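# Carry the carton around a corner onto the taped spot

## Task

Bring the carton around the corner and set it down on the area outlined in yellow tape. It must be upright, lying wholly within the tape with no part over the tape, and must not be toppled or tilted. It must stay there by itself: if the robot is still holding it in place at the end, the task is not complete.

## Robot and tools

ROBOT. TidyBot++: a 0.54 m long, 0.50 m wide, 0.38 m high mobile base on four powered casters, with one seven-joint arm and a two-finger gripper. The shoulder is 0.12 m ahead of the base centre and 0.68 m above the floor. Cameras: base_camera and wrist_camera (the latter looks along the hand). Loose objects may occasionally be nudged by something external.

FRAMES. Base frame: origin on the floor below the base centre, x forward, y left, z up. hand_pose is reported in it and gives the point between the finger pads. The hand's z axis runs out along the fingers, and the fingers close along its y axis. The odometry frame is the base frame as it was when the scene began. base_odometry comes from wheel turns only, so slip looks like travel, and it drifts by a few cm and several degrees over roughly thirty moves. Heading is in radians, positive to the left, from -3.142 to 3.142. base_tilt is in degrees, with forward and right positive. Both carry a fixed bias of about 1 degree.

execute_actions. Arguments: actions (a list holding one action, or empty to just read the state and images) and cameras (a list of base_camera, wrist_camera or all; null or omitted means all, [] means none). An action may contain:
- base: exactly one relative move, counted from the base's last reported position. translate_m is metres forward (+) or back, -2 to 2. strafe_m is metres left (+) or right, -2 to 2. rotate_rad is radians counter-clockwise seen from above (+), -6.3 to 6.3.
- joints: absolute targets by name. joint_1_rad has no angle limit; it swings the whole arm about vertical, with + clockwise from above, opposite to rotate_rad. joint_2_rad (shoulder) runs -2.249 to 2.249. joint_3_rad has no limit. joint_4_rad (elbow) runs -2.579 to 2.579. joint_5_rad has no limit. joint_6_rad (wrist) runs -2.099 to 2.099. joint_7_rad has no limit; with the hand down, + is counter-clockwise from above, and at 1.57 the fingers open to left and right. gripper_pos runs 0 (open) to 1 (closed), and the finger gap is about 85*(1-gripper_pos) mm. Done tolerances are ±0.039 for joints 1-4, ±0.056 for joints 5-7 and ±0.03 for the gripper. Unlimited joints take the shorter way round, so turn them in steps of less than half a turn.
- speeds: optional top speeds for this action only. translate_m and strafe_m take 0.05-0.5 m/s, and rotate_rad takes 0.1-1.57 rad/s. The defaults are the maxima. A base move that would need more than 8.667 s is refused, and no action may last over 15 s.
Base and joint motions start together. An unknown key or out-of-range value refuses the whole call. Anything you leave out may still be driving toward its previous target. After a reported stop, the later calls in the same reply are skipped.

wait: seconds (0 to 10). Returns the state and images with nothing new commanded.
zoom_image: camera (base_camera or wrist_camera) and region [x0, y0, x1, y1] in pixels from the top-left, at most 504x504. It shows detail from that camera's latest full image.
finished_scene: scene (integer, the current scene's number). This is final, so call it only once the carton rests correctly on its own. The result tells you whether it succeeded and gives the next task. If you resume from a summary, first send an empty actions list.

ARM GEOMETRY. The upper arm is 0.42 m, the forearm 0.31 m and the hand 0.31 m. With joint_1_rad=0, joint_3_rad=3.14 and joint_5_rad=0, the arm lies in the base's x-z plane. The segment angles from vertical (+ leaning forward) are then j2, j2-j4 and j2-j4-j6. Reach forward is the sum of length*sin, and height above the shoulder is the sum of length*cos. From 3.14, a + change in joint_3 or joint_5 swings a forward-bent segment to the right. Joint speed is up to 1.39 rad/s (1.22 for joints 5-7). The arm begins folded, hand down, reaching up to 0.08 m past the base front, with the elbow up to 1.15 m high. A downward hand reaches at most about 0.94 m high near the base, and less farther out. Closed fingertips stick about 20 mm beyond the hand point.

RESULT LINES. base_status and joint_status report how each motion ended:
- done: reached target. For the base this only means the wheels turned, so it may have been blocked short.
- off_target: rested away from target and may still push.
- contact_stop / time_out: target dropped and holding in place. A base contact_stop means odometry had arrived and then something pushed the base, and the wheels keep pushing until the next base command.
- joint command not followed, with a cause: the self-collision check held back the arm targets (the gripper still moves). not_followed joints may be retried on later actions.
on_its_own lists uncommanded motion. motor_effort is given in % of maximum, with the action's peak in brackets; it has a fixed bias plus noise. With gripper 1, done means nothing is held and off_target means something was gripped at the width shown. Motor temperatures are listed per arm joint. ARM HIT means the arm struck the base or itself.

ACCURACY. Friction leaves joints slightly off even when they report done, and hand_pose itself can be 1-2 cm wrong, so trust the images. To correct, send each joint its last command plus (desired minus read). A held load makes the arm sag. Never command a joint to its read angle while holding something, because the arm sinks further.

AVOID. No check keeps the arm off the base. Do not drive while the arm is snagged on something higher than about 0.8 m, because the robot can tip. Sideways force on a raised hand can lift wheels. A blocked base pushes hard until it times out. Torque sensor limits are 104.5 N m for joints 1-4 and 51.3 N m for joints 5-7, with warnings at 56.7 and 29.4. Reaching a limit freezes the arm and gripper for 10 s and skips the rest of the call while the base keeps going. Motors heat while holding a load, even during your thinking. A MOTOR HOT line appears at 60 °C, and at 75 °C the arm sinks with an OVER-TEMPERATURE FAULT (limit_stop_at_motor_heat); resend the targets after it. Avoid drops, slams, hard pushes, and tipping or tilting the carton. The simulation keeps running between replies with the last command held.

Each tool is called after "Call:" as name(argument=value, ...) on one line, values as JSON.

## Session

Call:
execute_actions(actions=[{"joints":{"joint_6_rad":-0.2}}])

Scene clock: 1.07 s.
Motor temperatures (°C, as the motors report them): [28 24 25 27 31 29 31]
base_odometry: x=+0.000 y=+0.000 heading=+0.000 (m, m, rad; odometry frame)
base_tilt: forward=+0.0 right=-0.3 (deg)
base_status: not commanded
joint_positions: joint_1_rad=+0.011 joint_2_rad=-0.338 joint_3_rad=+3.187 joint_4_rad=-2.522 joint_5_rad=+0.013 joint_6_rad=-0.200 joint_7_rad=+1.598 gripper_pos=+0.000
joint_status: all done
motor_effort: joint_1_rad=-1(1) joint_2_rad=-5(5) joint_3_rad=+0(0) joint_4_rad=+20(20) joint_5_rad=+0(1) joint_6_rad=+5(5) joint_7_rad=-1(1) (%)
hand_pose: x=+0.4505 y=-0.0170 z=+0.6717 quat_wxyz=(+0.011, +0.929, -0.010, +0.369) (m; base frame)
pictures: base_camera, wrist_camera
Images, in order (width x height): base_camera 644x364, wrist_camera 644x476.

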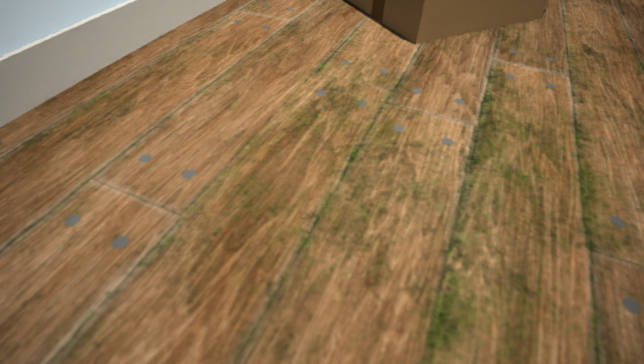

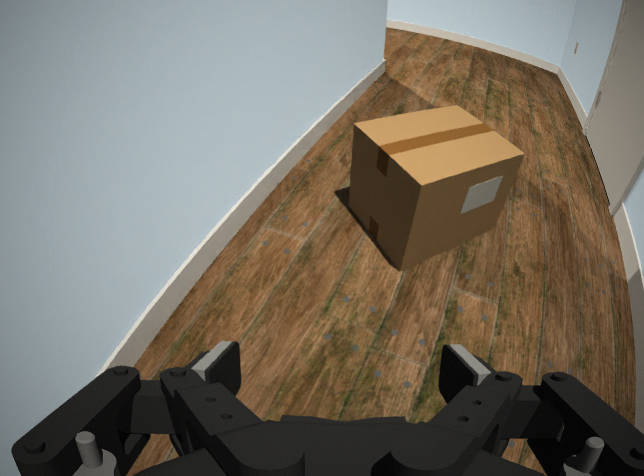

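Call:
execute_actions(actions=[{"base":{"rotate_rad":-0.45}}], cameras=[])

Call:
execute_actions(actions=[{"base":{"translate_m":0.45},"joints":{"joint_6_rad":-0.5}}])

Scene clock: 4.80 s.
Motor temperatures (°C, as the motors report them): [28 24 25 27 31 29 31]
base_odometry: x=+0.000 y=+0.000 heading=-0.450 (m, m, rad; odometry frame)
base_tilt: forward=+0.0 right=-0.3 (deg)
base_status: done
joint_positions: joint_1_rad=+0.011 joint_2_rad=-0.338 joint_3_rad=+3.187 joint_4_rad=-2.522 joint_5_rad=+0.013 joint_6_rad=-0.200 joint_7_rad=+1.598 gripper_pos=+0.000
joint_status: not commanded
motor_effort: joint_1_rad=-1(1) joint_2_rad=-5(6) joint_3_rad=+0(0) joint_4_rad=+20(20) joint_5_rad=+0(0) joint_6_rad=+5(4) joint_7_rad=-1(1) (%)
hand_pose: x=+0.4505 y=-0.0170 z=+0.6717 quat_wxyz=(+0.011, +0.929, -0.010, +0.369) (m; base frame)
pictures: none
No camera images: the call's "cameras" was empty. Leave "cameras" out to get every camera's image.

Scene clock: 6.97 s.
Motor temperatures (°C, as the motors report them): [28 24 25 27 31 29 31]
base_odometry: x=+0.405 y=-0.196 heading=-0.450 (m, m, rad; odometry frame)
base_tilt: forward=+0.0 right=-0.3 (deg)
base_status: done
joint_positions: joint_1_rad=+0.011 joint_2_rad=-0.337 joint_3_rad=+3.187 joint_4_rad=-2.529 joint_5_rad=+0.013 joint_6_rad=-0.502 joint_7_rad=+1.598 gripper_pos=+0.000
joint_status: all done
motor_effort: joint_1_rad=-1(1) joint_2_rad=-3(6) joint_3_rad=+0(0) joint_4_rad=+19(22) joint_5_rad=+0(1) joint_6_rad=+4(6) joint_7_rad=-2(1) (%)
hand_pose: x=+0.3704 y=-0.0130 z=+0.6154 quat_wxyz=(+0.006, +0.975, -0.010, +0.222) (m; base frame)
pictures: base_camera, wrist_camera
Images, in order (width x height): base_camera 644x364, wrist_camera 644x476.

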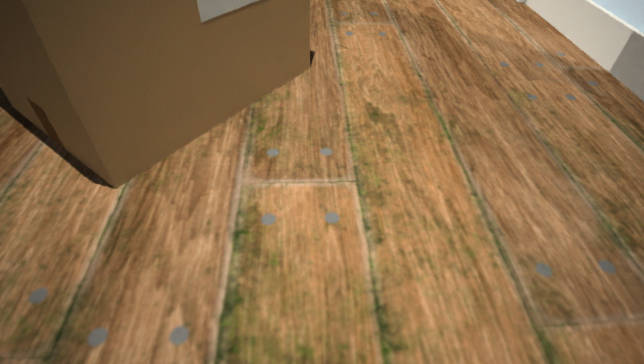

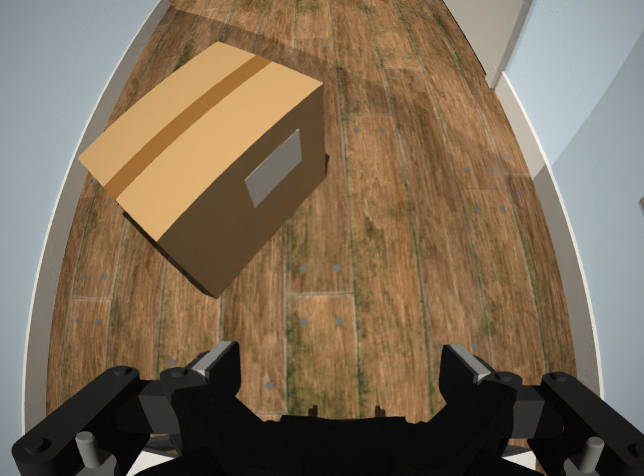

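Call:
execute_actions(actions=[{"base":{"strafe_m":0.2}}], cameras=[])

Call:
execute_actions(actions=[{"base":{"translate_m":0.45},"speeds":{"translate_m":0.15}}])

Scene clock: 11.73 s.
Motor temperatures (°C, as the motors report them): [28 24 25 27 31 29 31]
base_odometry: x=+0.493 y=-0.015 heading=-0.450 (m, m, rad; odometry frame)
base_tilt: forward=+0.0 right=-0.3 (deg)
base_status: done
joint_positions: joint_1_rad=+0.011 joint_2_rad=-0.337 joint_3_rad=+3.187 joint_4_rad=-2.529 joint_5_rad=+0.013 joint_6_rad=-0.502 joint_7_rad=+1.598 gripper_pos=+0.000
joint_status: not commanded
motor_effort: joint_1_rad=-1(0) joint_2_rad=-4(4) joint_3_rad=+0(1) joint_4_rad=+18(18) joint_5_rad=+1(0) joint_6_rad=+3(3) joint_7_rad=-1(1) (%)
hand_pose: x=+0.3704 y=-0.0130 z=+0.6154 quat_wxyz=(+0.006, +0.975, -0.010, +0.222) (m; base frame)
pictures: none
No camera images: the call's "cameras" was empty. Leave "cameras" out to get every camera's image.

Scene clock: 15.30 s.
Motor temperatures (°C, as the motors report them): [28 24 25 27 31 29 31]
base_odometry: x=+0.898 y=-0.211 heading=-0.450 (m, m, rad; odometry frame)
base_tilt: forward=+0.0 right=-0.3 (deg)
base_status: done
joint_positions: joint_1_rad=+0.011 joint_2_rad=-0.337 joint_3_rad=+3.187 joint_4_rad=-2.529 joint_5_rad=+0.013 joint_6_rad=-0.502 joint_7_rad=+1.598 gripper_pos=+0.000
joint_status: not commanded
motor_effort: joint_1_rad=-1(1) joint_2_rad=-3(5) joint_3_rad=+0(0) joint_4_rad=+18(20) joint_5_rad=+1(1) joint_6_rad=+4(3) joint_7_rad=-1(1) (%)
hand_pose: x=+0.3704 y=-0.0130 z=+0.6155 quat_wxyz=(+0.006, +0.975, -0.010, +0.222) (m; base frame)
pictures: base_camera, wrist_camera
Images, in order (width x height): base_camera 644x364, wrist_camera 644x476.

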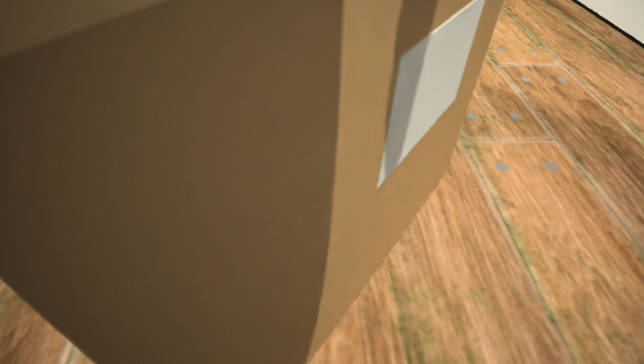

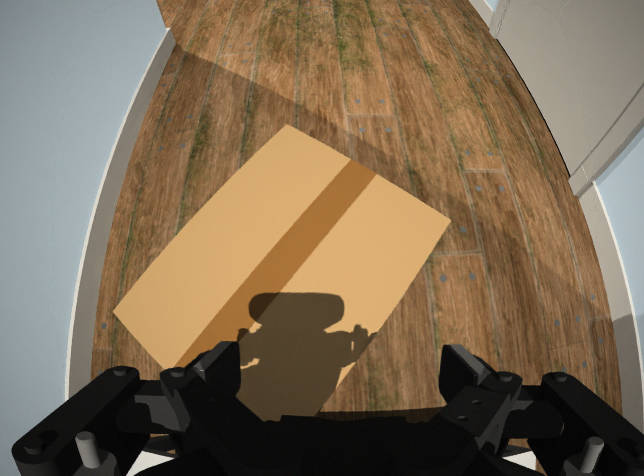

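Turning lengthwise; good.

Call:
execute_actions(actions=[{"base":{"translate_m":1.2},"speeds":{"translate_m":0.25},"joints":{"joint_1_rad":-0.7,"joint_6_rad":-0.4}}])

Scene clock: 22.27 s.
Motor temperatures (°C, as the motors report them): [28 24 25 27 31 29 31]
base_odometry: x=+1.978 y=-0.732 heading=-0.450 (m, m, rad; odometry frame)
base_tilt: forward=+0.0 right=-0.3 (deg)
base_status: done
joint_positions: joint_1_rad=-0.689 joint_2_rad=-0.338 joint_3_rad=+3.187 joint_4_rad=-2.529 joint_5_rad=+0.013 joint_6_rad=-0.417 joint_7_rad=+1.598 gripper_pos=+0.000
joint_status: all done
motor_effort: joint_1_rad=-1(0) joint_2_rad=-4(5) joint_3_rad=-1(0) joint_4_rad=+19(20) joint_5_rad=+1(0) joint_6_rad=+4(3) joint_7_rad=-1(1) (%)
hand_pose: x=+0.3382 y=+0.1661 z=+0.6280 quat_wxyz=(-0.083, +0.910, +0.321, +0.250) (m; base frame)
pictures: base_camera, wrist_camera
Images, in order (width x height): base_camera 644x364, wrist_camera 644x476.

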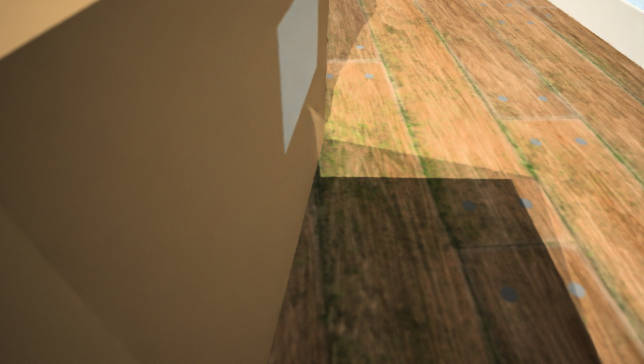

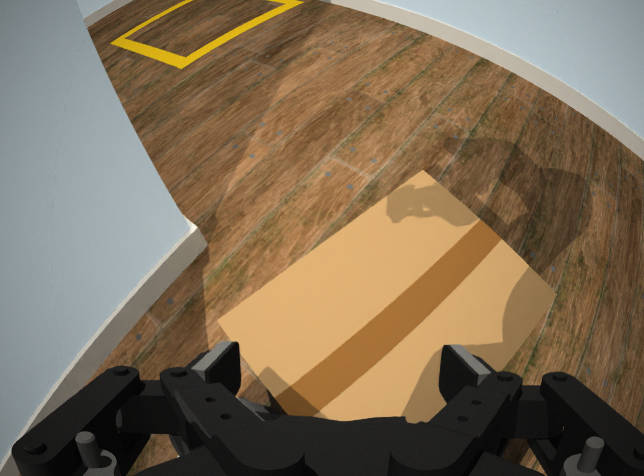

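Call:
execute_actions(actions=[{"base":{"translate_m":0.55},"speeds":{"translate_m":0.25},"joints":{"joint_1_rad":-1.1}}])

Scene clock: 27.87 s.
Motor temperatures (°C, as the motors report them): [28 24 25 27 31 29 31]
base_odometry: x=+2.474 y=-0.970 heading=-0.449 (m, m, rad; odometry frame)
base_tilt: forward=+0.0 right=-0.3 (deg)
base_status: done
joint_positions: joint_1_rad=-1.089 joint_2_rad=-0.338 joint_3_rad=+3.187 joint_4_rad=-2.529 joint_5_rad=+0.013 joint_6_rad=-0.417 joint_7_rad=+1.598 gripper_pos=+0.000
joint_status: all done
motor_effort: joint_1_rad=+0(1) joint_2_rad=-4(5) joint_3_rad=-1(0) joint_4_rad=+19(20) joint_5_rad=+1(1) joint_6_rad=+3(4) joint_7_rad=-1(1) (%)
hand_pose: x=+0.2562 y=+0.2385 z=+0.6280 quat_wxyz=(-0.131, +0.828, +0.496, +0.228) (m; base frame)
pictures: base_camera, wrist_camera
Images, in order (width x height): base_camera 644x364, wrist_camera 644x476.

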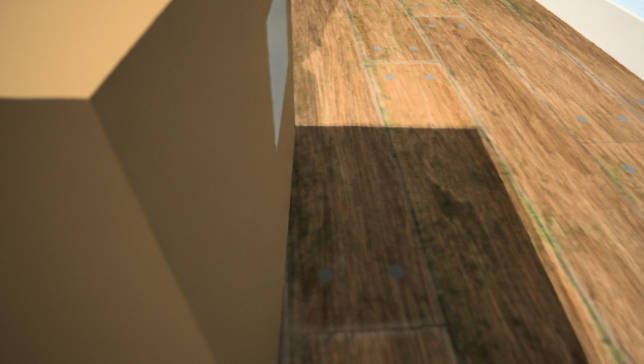

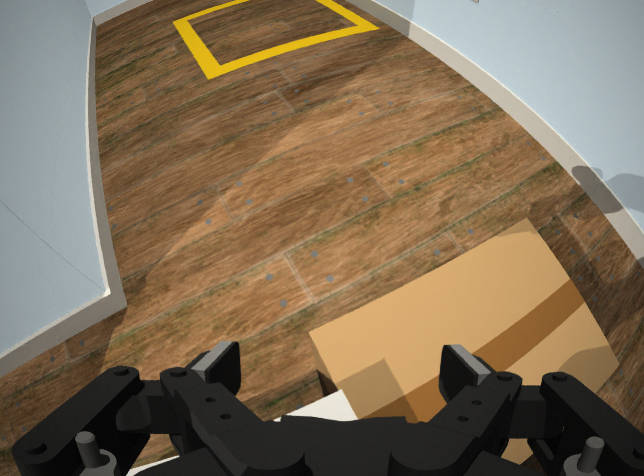

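Call:
execute_actions(actions=[{"base":{"translate_m":0.27},"speeds":{"translate_m":0.25}}], cameras=[])

Call:
execute_actions(actions=[{"base":{"translate_m":-0.04}}], cameras=[])

Call:
execute_actions(actions=[{"base":{"strafe_m":-0.28},"joints":{"joint_1_rad":-1.57,"joint_6_rad":-0.55}}])

Call:
execute_actions(actions=[{"base":{"translate_m":0.52},"speeds":{"translate_m":0.25}}])

Call:
execute_actions(actions=[{"base":{"strafe_m":0.8},"speeds":{"strafe_m":0.25}}])

Scene clock: 32.83 s.
Motor temperatures (°C, as the motors report them): [28 24 25 27 31 29 31]
base_odometry: x=+2.717 y=-1.087 heading=-0.449 (m, m, rad; odometry frame)
base_tilt: forward=+0.0 right=-0.3 (deg)
base_status: done
joint_positions: joint_1_rad=-1.089 joint_2_rad=-0.338 joint_3_rad=+3.187 joint_4_rad=-2.529 joint_5_rad=+0.013 joint_6_rad=-0.417 joint_7_rad=+1.598 gripper_pos=+0.000
joint_status: not commanded
motor_effort: joint_1_rad=+0(0) joint_2_rad=-4(5) joint_3_rad=+0(1) joint_4_rad=+19(19) joint_5_rad=+1(1) joint_6_rad=+4(4) joint_7_rad=-1(1) (%)
hand_pose: x=+0.2562 y=+0.2385 z=+0.6280 quat_wxyz=(-0.131, +0.827, +0.496, +0.228) (m; base frame)
pictures: none
No camera images: the call's "cameras" was empty. Leave "cameras" out to get every camera's image.

Scene clock: 33.70 s.
Motor temperatures (°C, as the motors report them): [28 24 25 27 31 29 31]
base_odometry: x=+2.680 y=-1.070 heading=-0.448 (m, m, rad; odometry frame)
base_tilt: forward=+0.0 right=-0.3 (deg)
base_status: done
joint_positions: joint_1_rad=-1.089 joint_2_rad=-0.338 joint_3_rad=+3.187 joint_4_rad=-2.529 joint_5_rad=+0.013 joint_6_rad=-0.417 joint_7_rad=+1.598 gripper_pos=+0.000
joint_status: not commanded
motor_effort: joint_1_rad=-1(0) joint_2_rad=-4(5) joint_3_rad=+0(1) joint_4_rad=+19(19) joint_5_rad=+1(0) joint_6_rad=+4(4) joint_7_rad=-1(1) (%)
hand_pose: x=+0.2562 y=+0.2385 z=+0.6280 quat_wxyz=(-0.131, +0.827, +0.496, +0.228) (m; base frame)
pictures: none
No camera images: the call's "cameras" was empty. Leave "cameras" out to get every camera's image.

Scene clock: 35.53 s.
Motor temperatures (°C, as the motors report them): [28 24 25 27 31 29 31]
base_odometry: x=+2.559 y=-1.323 heading=-0.448 (m, m, rad; odometry frame)
base_tilt: forward=+0.0 right=-0.3 (deg)
base_status: done
joint_positions: joint_1_rad=-1.559 joint_2_rad=-0.338 joint_3_rad=+3.187 joint_4_rad=-2.529 joint_5_rad=+0.013 joint_6_rad=-0.534 joint_7_rad=+1.598 gripper_pos=+0.000
joint_status: all done
motor_effort: joint_1_rad=-1(1) joint_2_rad=-3(7) joint_3_rad=-1(0) joint_4_rad=+18(20) joint_5_rad=+0(0) joint_6_rad=+4(4) joint_7_rad=-1(2) (%)
hand_pose: x=+0.1318 y=+0.2425 z=+0.6116 quat_wxyz=(-0.143, +0.699, +0.684, +0.150) (m; base frame)
pictures: base_camera, wrist_camera
Images, in order (width x height): base_camera 644x364, wrist_camera 644x476.

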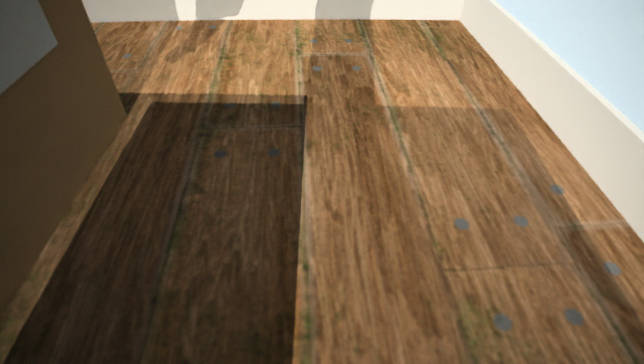

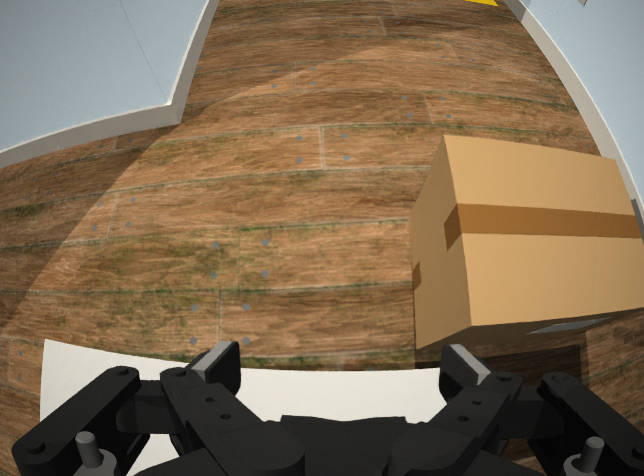

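Scene clock: 38.40 s.
Motor temperatures (°C, as the motors report them): [28 24 25 27 31 29 31]
base_odometry: x=+3.028 y=-1.548 heading=-0.448 (m, m, rad; odometry frame)
base_tilt: forward=+0.1 right=-0.3 (deg)
base_status: done
joint_positions: joint_1_rad=-1.559 joint_2_rad=-0.338 joint_3_rad=+3.187 joint_4_rad=-2.529 joint_5_rad=+0.013 joint_6_rad=-0.534 joint_7_rad=+1.598 gripper_pos=+0.000
joint_status: not commanded
motor_effort: joint_1_rad=-1(0) joint_2_rad=-3(4) joint_3_rad=-1(1) joint_4_rad=+18(18) joint_5_rad=+1(1) joint_6_rad=+3(3) joint_7_rad=-1(1) (%)
hand_pose: x=+0.1318 y=+0.2425 z=+0.6116 quat_wxyz=(-0.143, +0.699, +0.684, +0.150) (m; base frame)
pictures: base_camera, wrist_camera
Images, in order (width x height): base_camera 644x364, wrist_camera 644x476.

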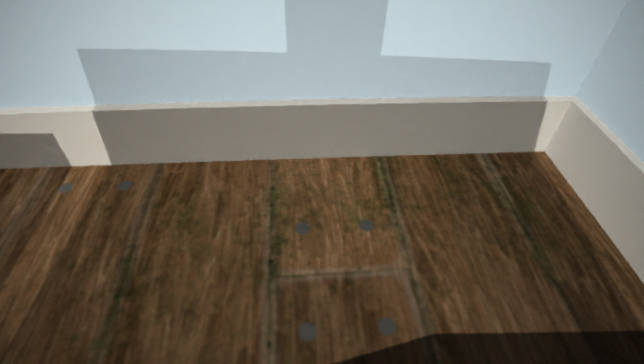

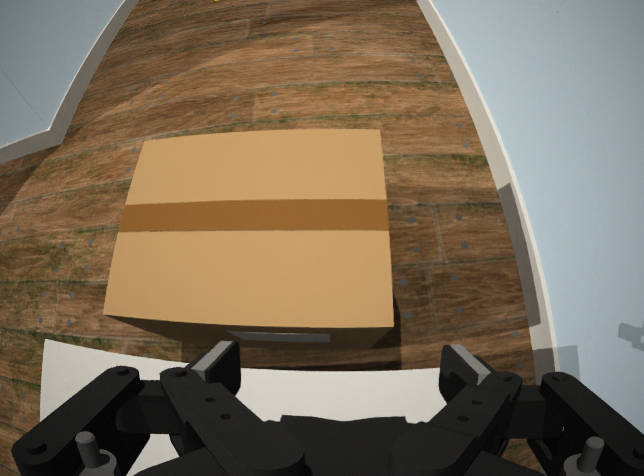

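Scene clock: 42.37 s.
Motor temperatures (°C, as the motors report them): [28 24 25 27 31 29 31]
base_odometry: x=+3.374 y=-0.827 heading=-0.448 (m, m, rad; odometry frame)
base_tilt: forward=+0.0 right=-0.3 (deg)
base_status: done
joint_positions: joint_1_rad=-1.559 joint_2_rad=-0.338 joint_3_rad=+3.187 joint_4_rad=-2.529 joint_5_rad=+0.013 joint_6_rad=-0.536 joint_7_rad=+1.598 gripper_pos=+0.000
joint_status: not commanded
motor_effort: joint_1_rad=-1(0) joint_2_rad=-3(8) joint_3_rad=+0(1) joint_4_rad=+18(21) joint_5_rad=+1(1) joint_6_rad=+3(4) joint_7_rad=-1(1) (%)
hand_pose: x=+0.1318 y=+0.2420 z=+0.6113 quat_wxyz=(-0.142, +0.699, +0.685, +0.149) (m; base frame)
pictures: base_camera, wrist_camera
Images, in order (width x height): base_camera 644x364, wrist_camera 644x476.

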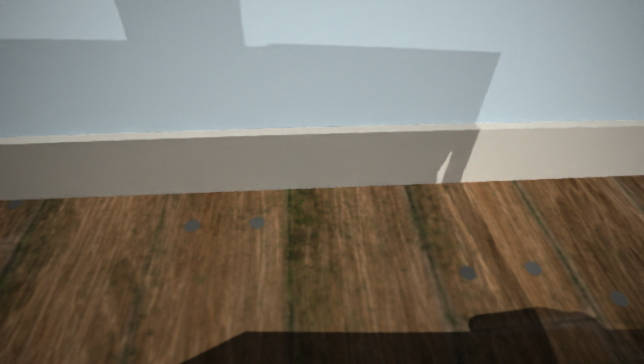

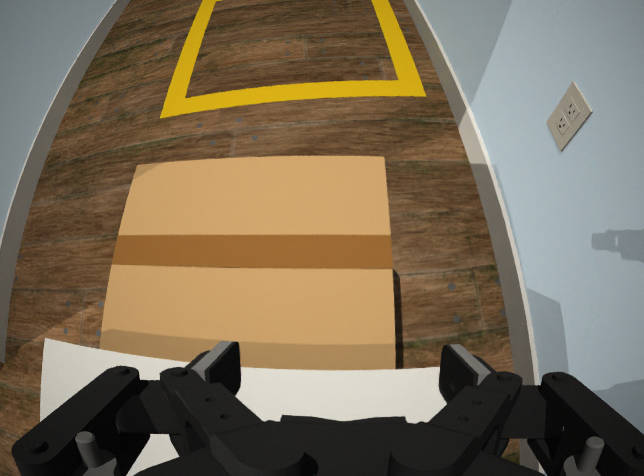

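Call:
execute_actions(actions=[{"base":{"strafe_m":0.87},"speeds":{"strafe_m":0.25}}], cameras=["wrist_camera"])

Call:
execute_actions(actions=[{"base":{"strafe_m":-0.3}}], cameras=["wrist_camera"])

Scene clock: 49.33 s.
Motor temperatures (°C, as the motors report them): [28 24 25 27 31 29 31]
base_odometry: x=+3.751 y=-0.043 heading=-0.448 (m, m, rad; odometry frame)
base_tilt: forward=+0.0 right=-0.3 (deg)
base_status: done
joint_positions: joint_1_rad=-1.559 joint_2_rad=-0.338 joint_3_rad=+3.187 joint_4_rad=-2.529 joint_5_rad=+0.013 joint_6_rad=-0.536 joint_7_rad=+1.598 gripper_pos=+0.000
joint_status: not commanded
motor_effort: joint_1_rad=-1(1) joint_2_rad=-4(5) joint_3_rad=+0(0) joint_4_rad=+18(20) joint_5_rad=+0(0) joint_6_rad=+3(4) joint_7_rad=-1(1) (%)
hand_pose: x=+0.1318 y=+0.2420 z=+0.6114 quat_wxyz=(-0.142, +0.699, +0.685, +0.149) (m; base frame)
pictures: wrist_camera
Images, in order (width x height): wrist_camera 644x476.

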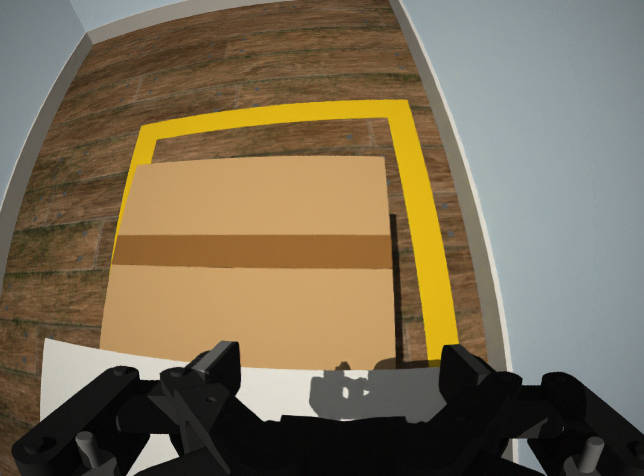

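Scene clock: 51.27 s.
Motor temperatures (°C, as the motors report them): [28 24 25 27 31 29 31]
base_odometry: x=+3.621 y=-0.313 heading=-0.448 (m, m, rad; odometry frame)
base_tilt: forward=+0.0 right=-0.3 (deg)
base_status: done
joint_positions: joint_1_rad=-1.559 joint_2_rad=-0.340 joint_3_rad=+3.187 joint_4_rad=-2.529 joint_5_rad=+0.013 joint_6_rad=-0.536 joint_7_rad=+1.598 gripper_pos=+0.000
joint_status: not commanded
motor_effort: joint_1_rad=-1(0) joint_2_rad=-3(5) joint_3_rad=+0(1) joint_4_rad=+18(20) joint_5_rad=+1(2) joint_6_rad=+3(4) joint_7_rad=-1(1) (%)
hand_pose: x=+0.1318 y=+0.2422 z=+0.6119 quat_wxyz=(-0.142, +0.699, +0.684, +0.150) (m; base frame)
pictures: wrist_camera
Images, in order (width x height): wrist_camera 644x476.

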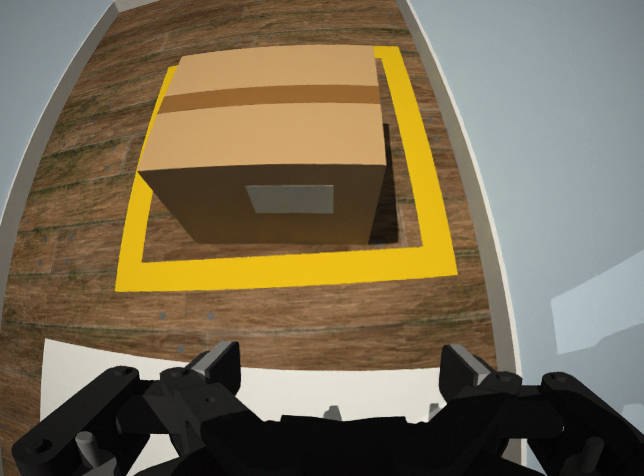

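Near margin is thin; a small extra push.

Call:
execute_actions(actions=[{"base":{"strafe_m":0.38},"speeds":{"strafe_m":0.2}}], cameras=[])

Call:
execute_actions(actions=[{"base":{"strafe_m":-0.05}}], cameras=[])

Call:
finished_scene(scene=2)

Scene clock: 56.50 s.
Motor temperatures (°C, as the motors report them): [28 24 25 27 31 29 31]
base_odometry: x=+3.786 y=+0.029 heading=-0.448 (m, m, rad; odometry frame)
base_tilt: forward=+0.0 right=-0.3 (deg)
base_status: done
joint_positions: joint_1_rad=-1.559 joint_2_rad=-0.340 joint_3_rad=+3.187 joint_4_rad=-2.528 joint_5_rad=+0.013 joint_6_rad=-0.537 joint_7_rad=+1.598 gripper_pos=+0.000
joint_status: not commanded
motor_effort: joint_1_rad=-1(1) joint_2_rad=-4(9) joint_3_rad=+0(2) joint_4_rad=+18(21) joint_5_rad=+0(1) joint_6_rad=+3(4) joint_7_rad=-1(0) (%)
hand_pose: x=+0.1317 y=+0.2420 z=+0.6118 quat_wxyz=(-0.142, +0.699, +0.685, +0.150) (m; base frame)
pictures: none
No camera images: the call's "cameras" was empty. Leave "cameras" out to get every camera's image.

Scene clock: 57.50 s.
Motor temperatures (°C, as the motors report them): [28 24 25 27 31 29 31]
base_odometry: x=+3.764 y=-0.016 heading=-0.447 (m, m, rad; odometry frame)
base_tilt: forward=+0.0 right=-0.3 (deg)
base_status: done
joint_positions: joint_1_rad=-1.559 joint_2_rad=-0.340 joint_3_rad=+3.187 joint_4_rad=-2.528 joint_5_rad=+0.013 joint_6_rad=-0.537 joint_7_rad=+1.598 gripper_pos=+0.000
joint_status: not commanded
motor_effort: joint_1_rad=-1(1) joint_2_rad=-3(5) joint_3_rad=-1(0) joint_4_rad=+18(19) joint_5_rad=+0(1) joint_6_rad=+3(4) joint_7_rad=-1(1) (%)
hand_pose: x=+0.1317 y=+0.2420 z=+0.6119 quat_wxyz=(-0.142, +0.699, +0.685, +0.150) (m; base frame)
pictures: none
No camera images: the call's "cameras" was empty. Leave "cameras" out to get every camera's image.

The scene is finished: the task was done.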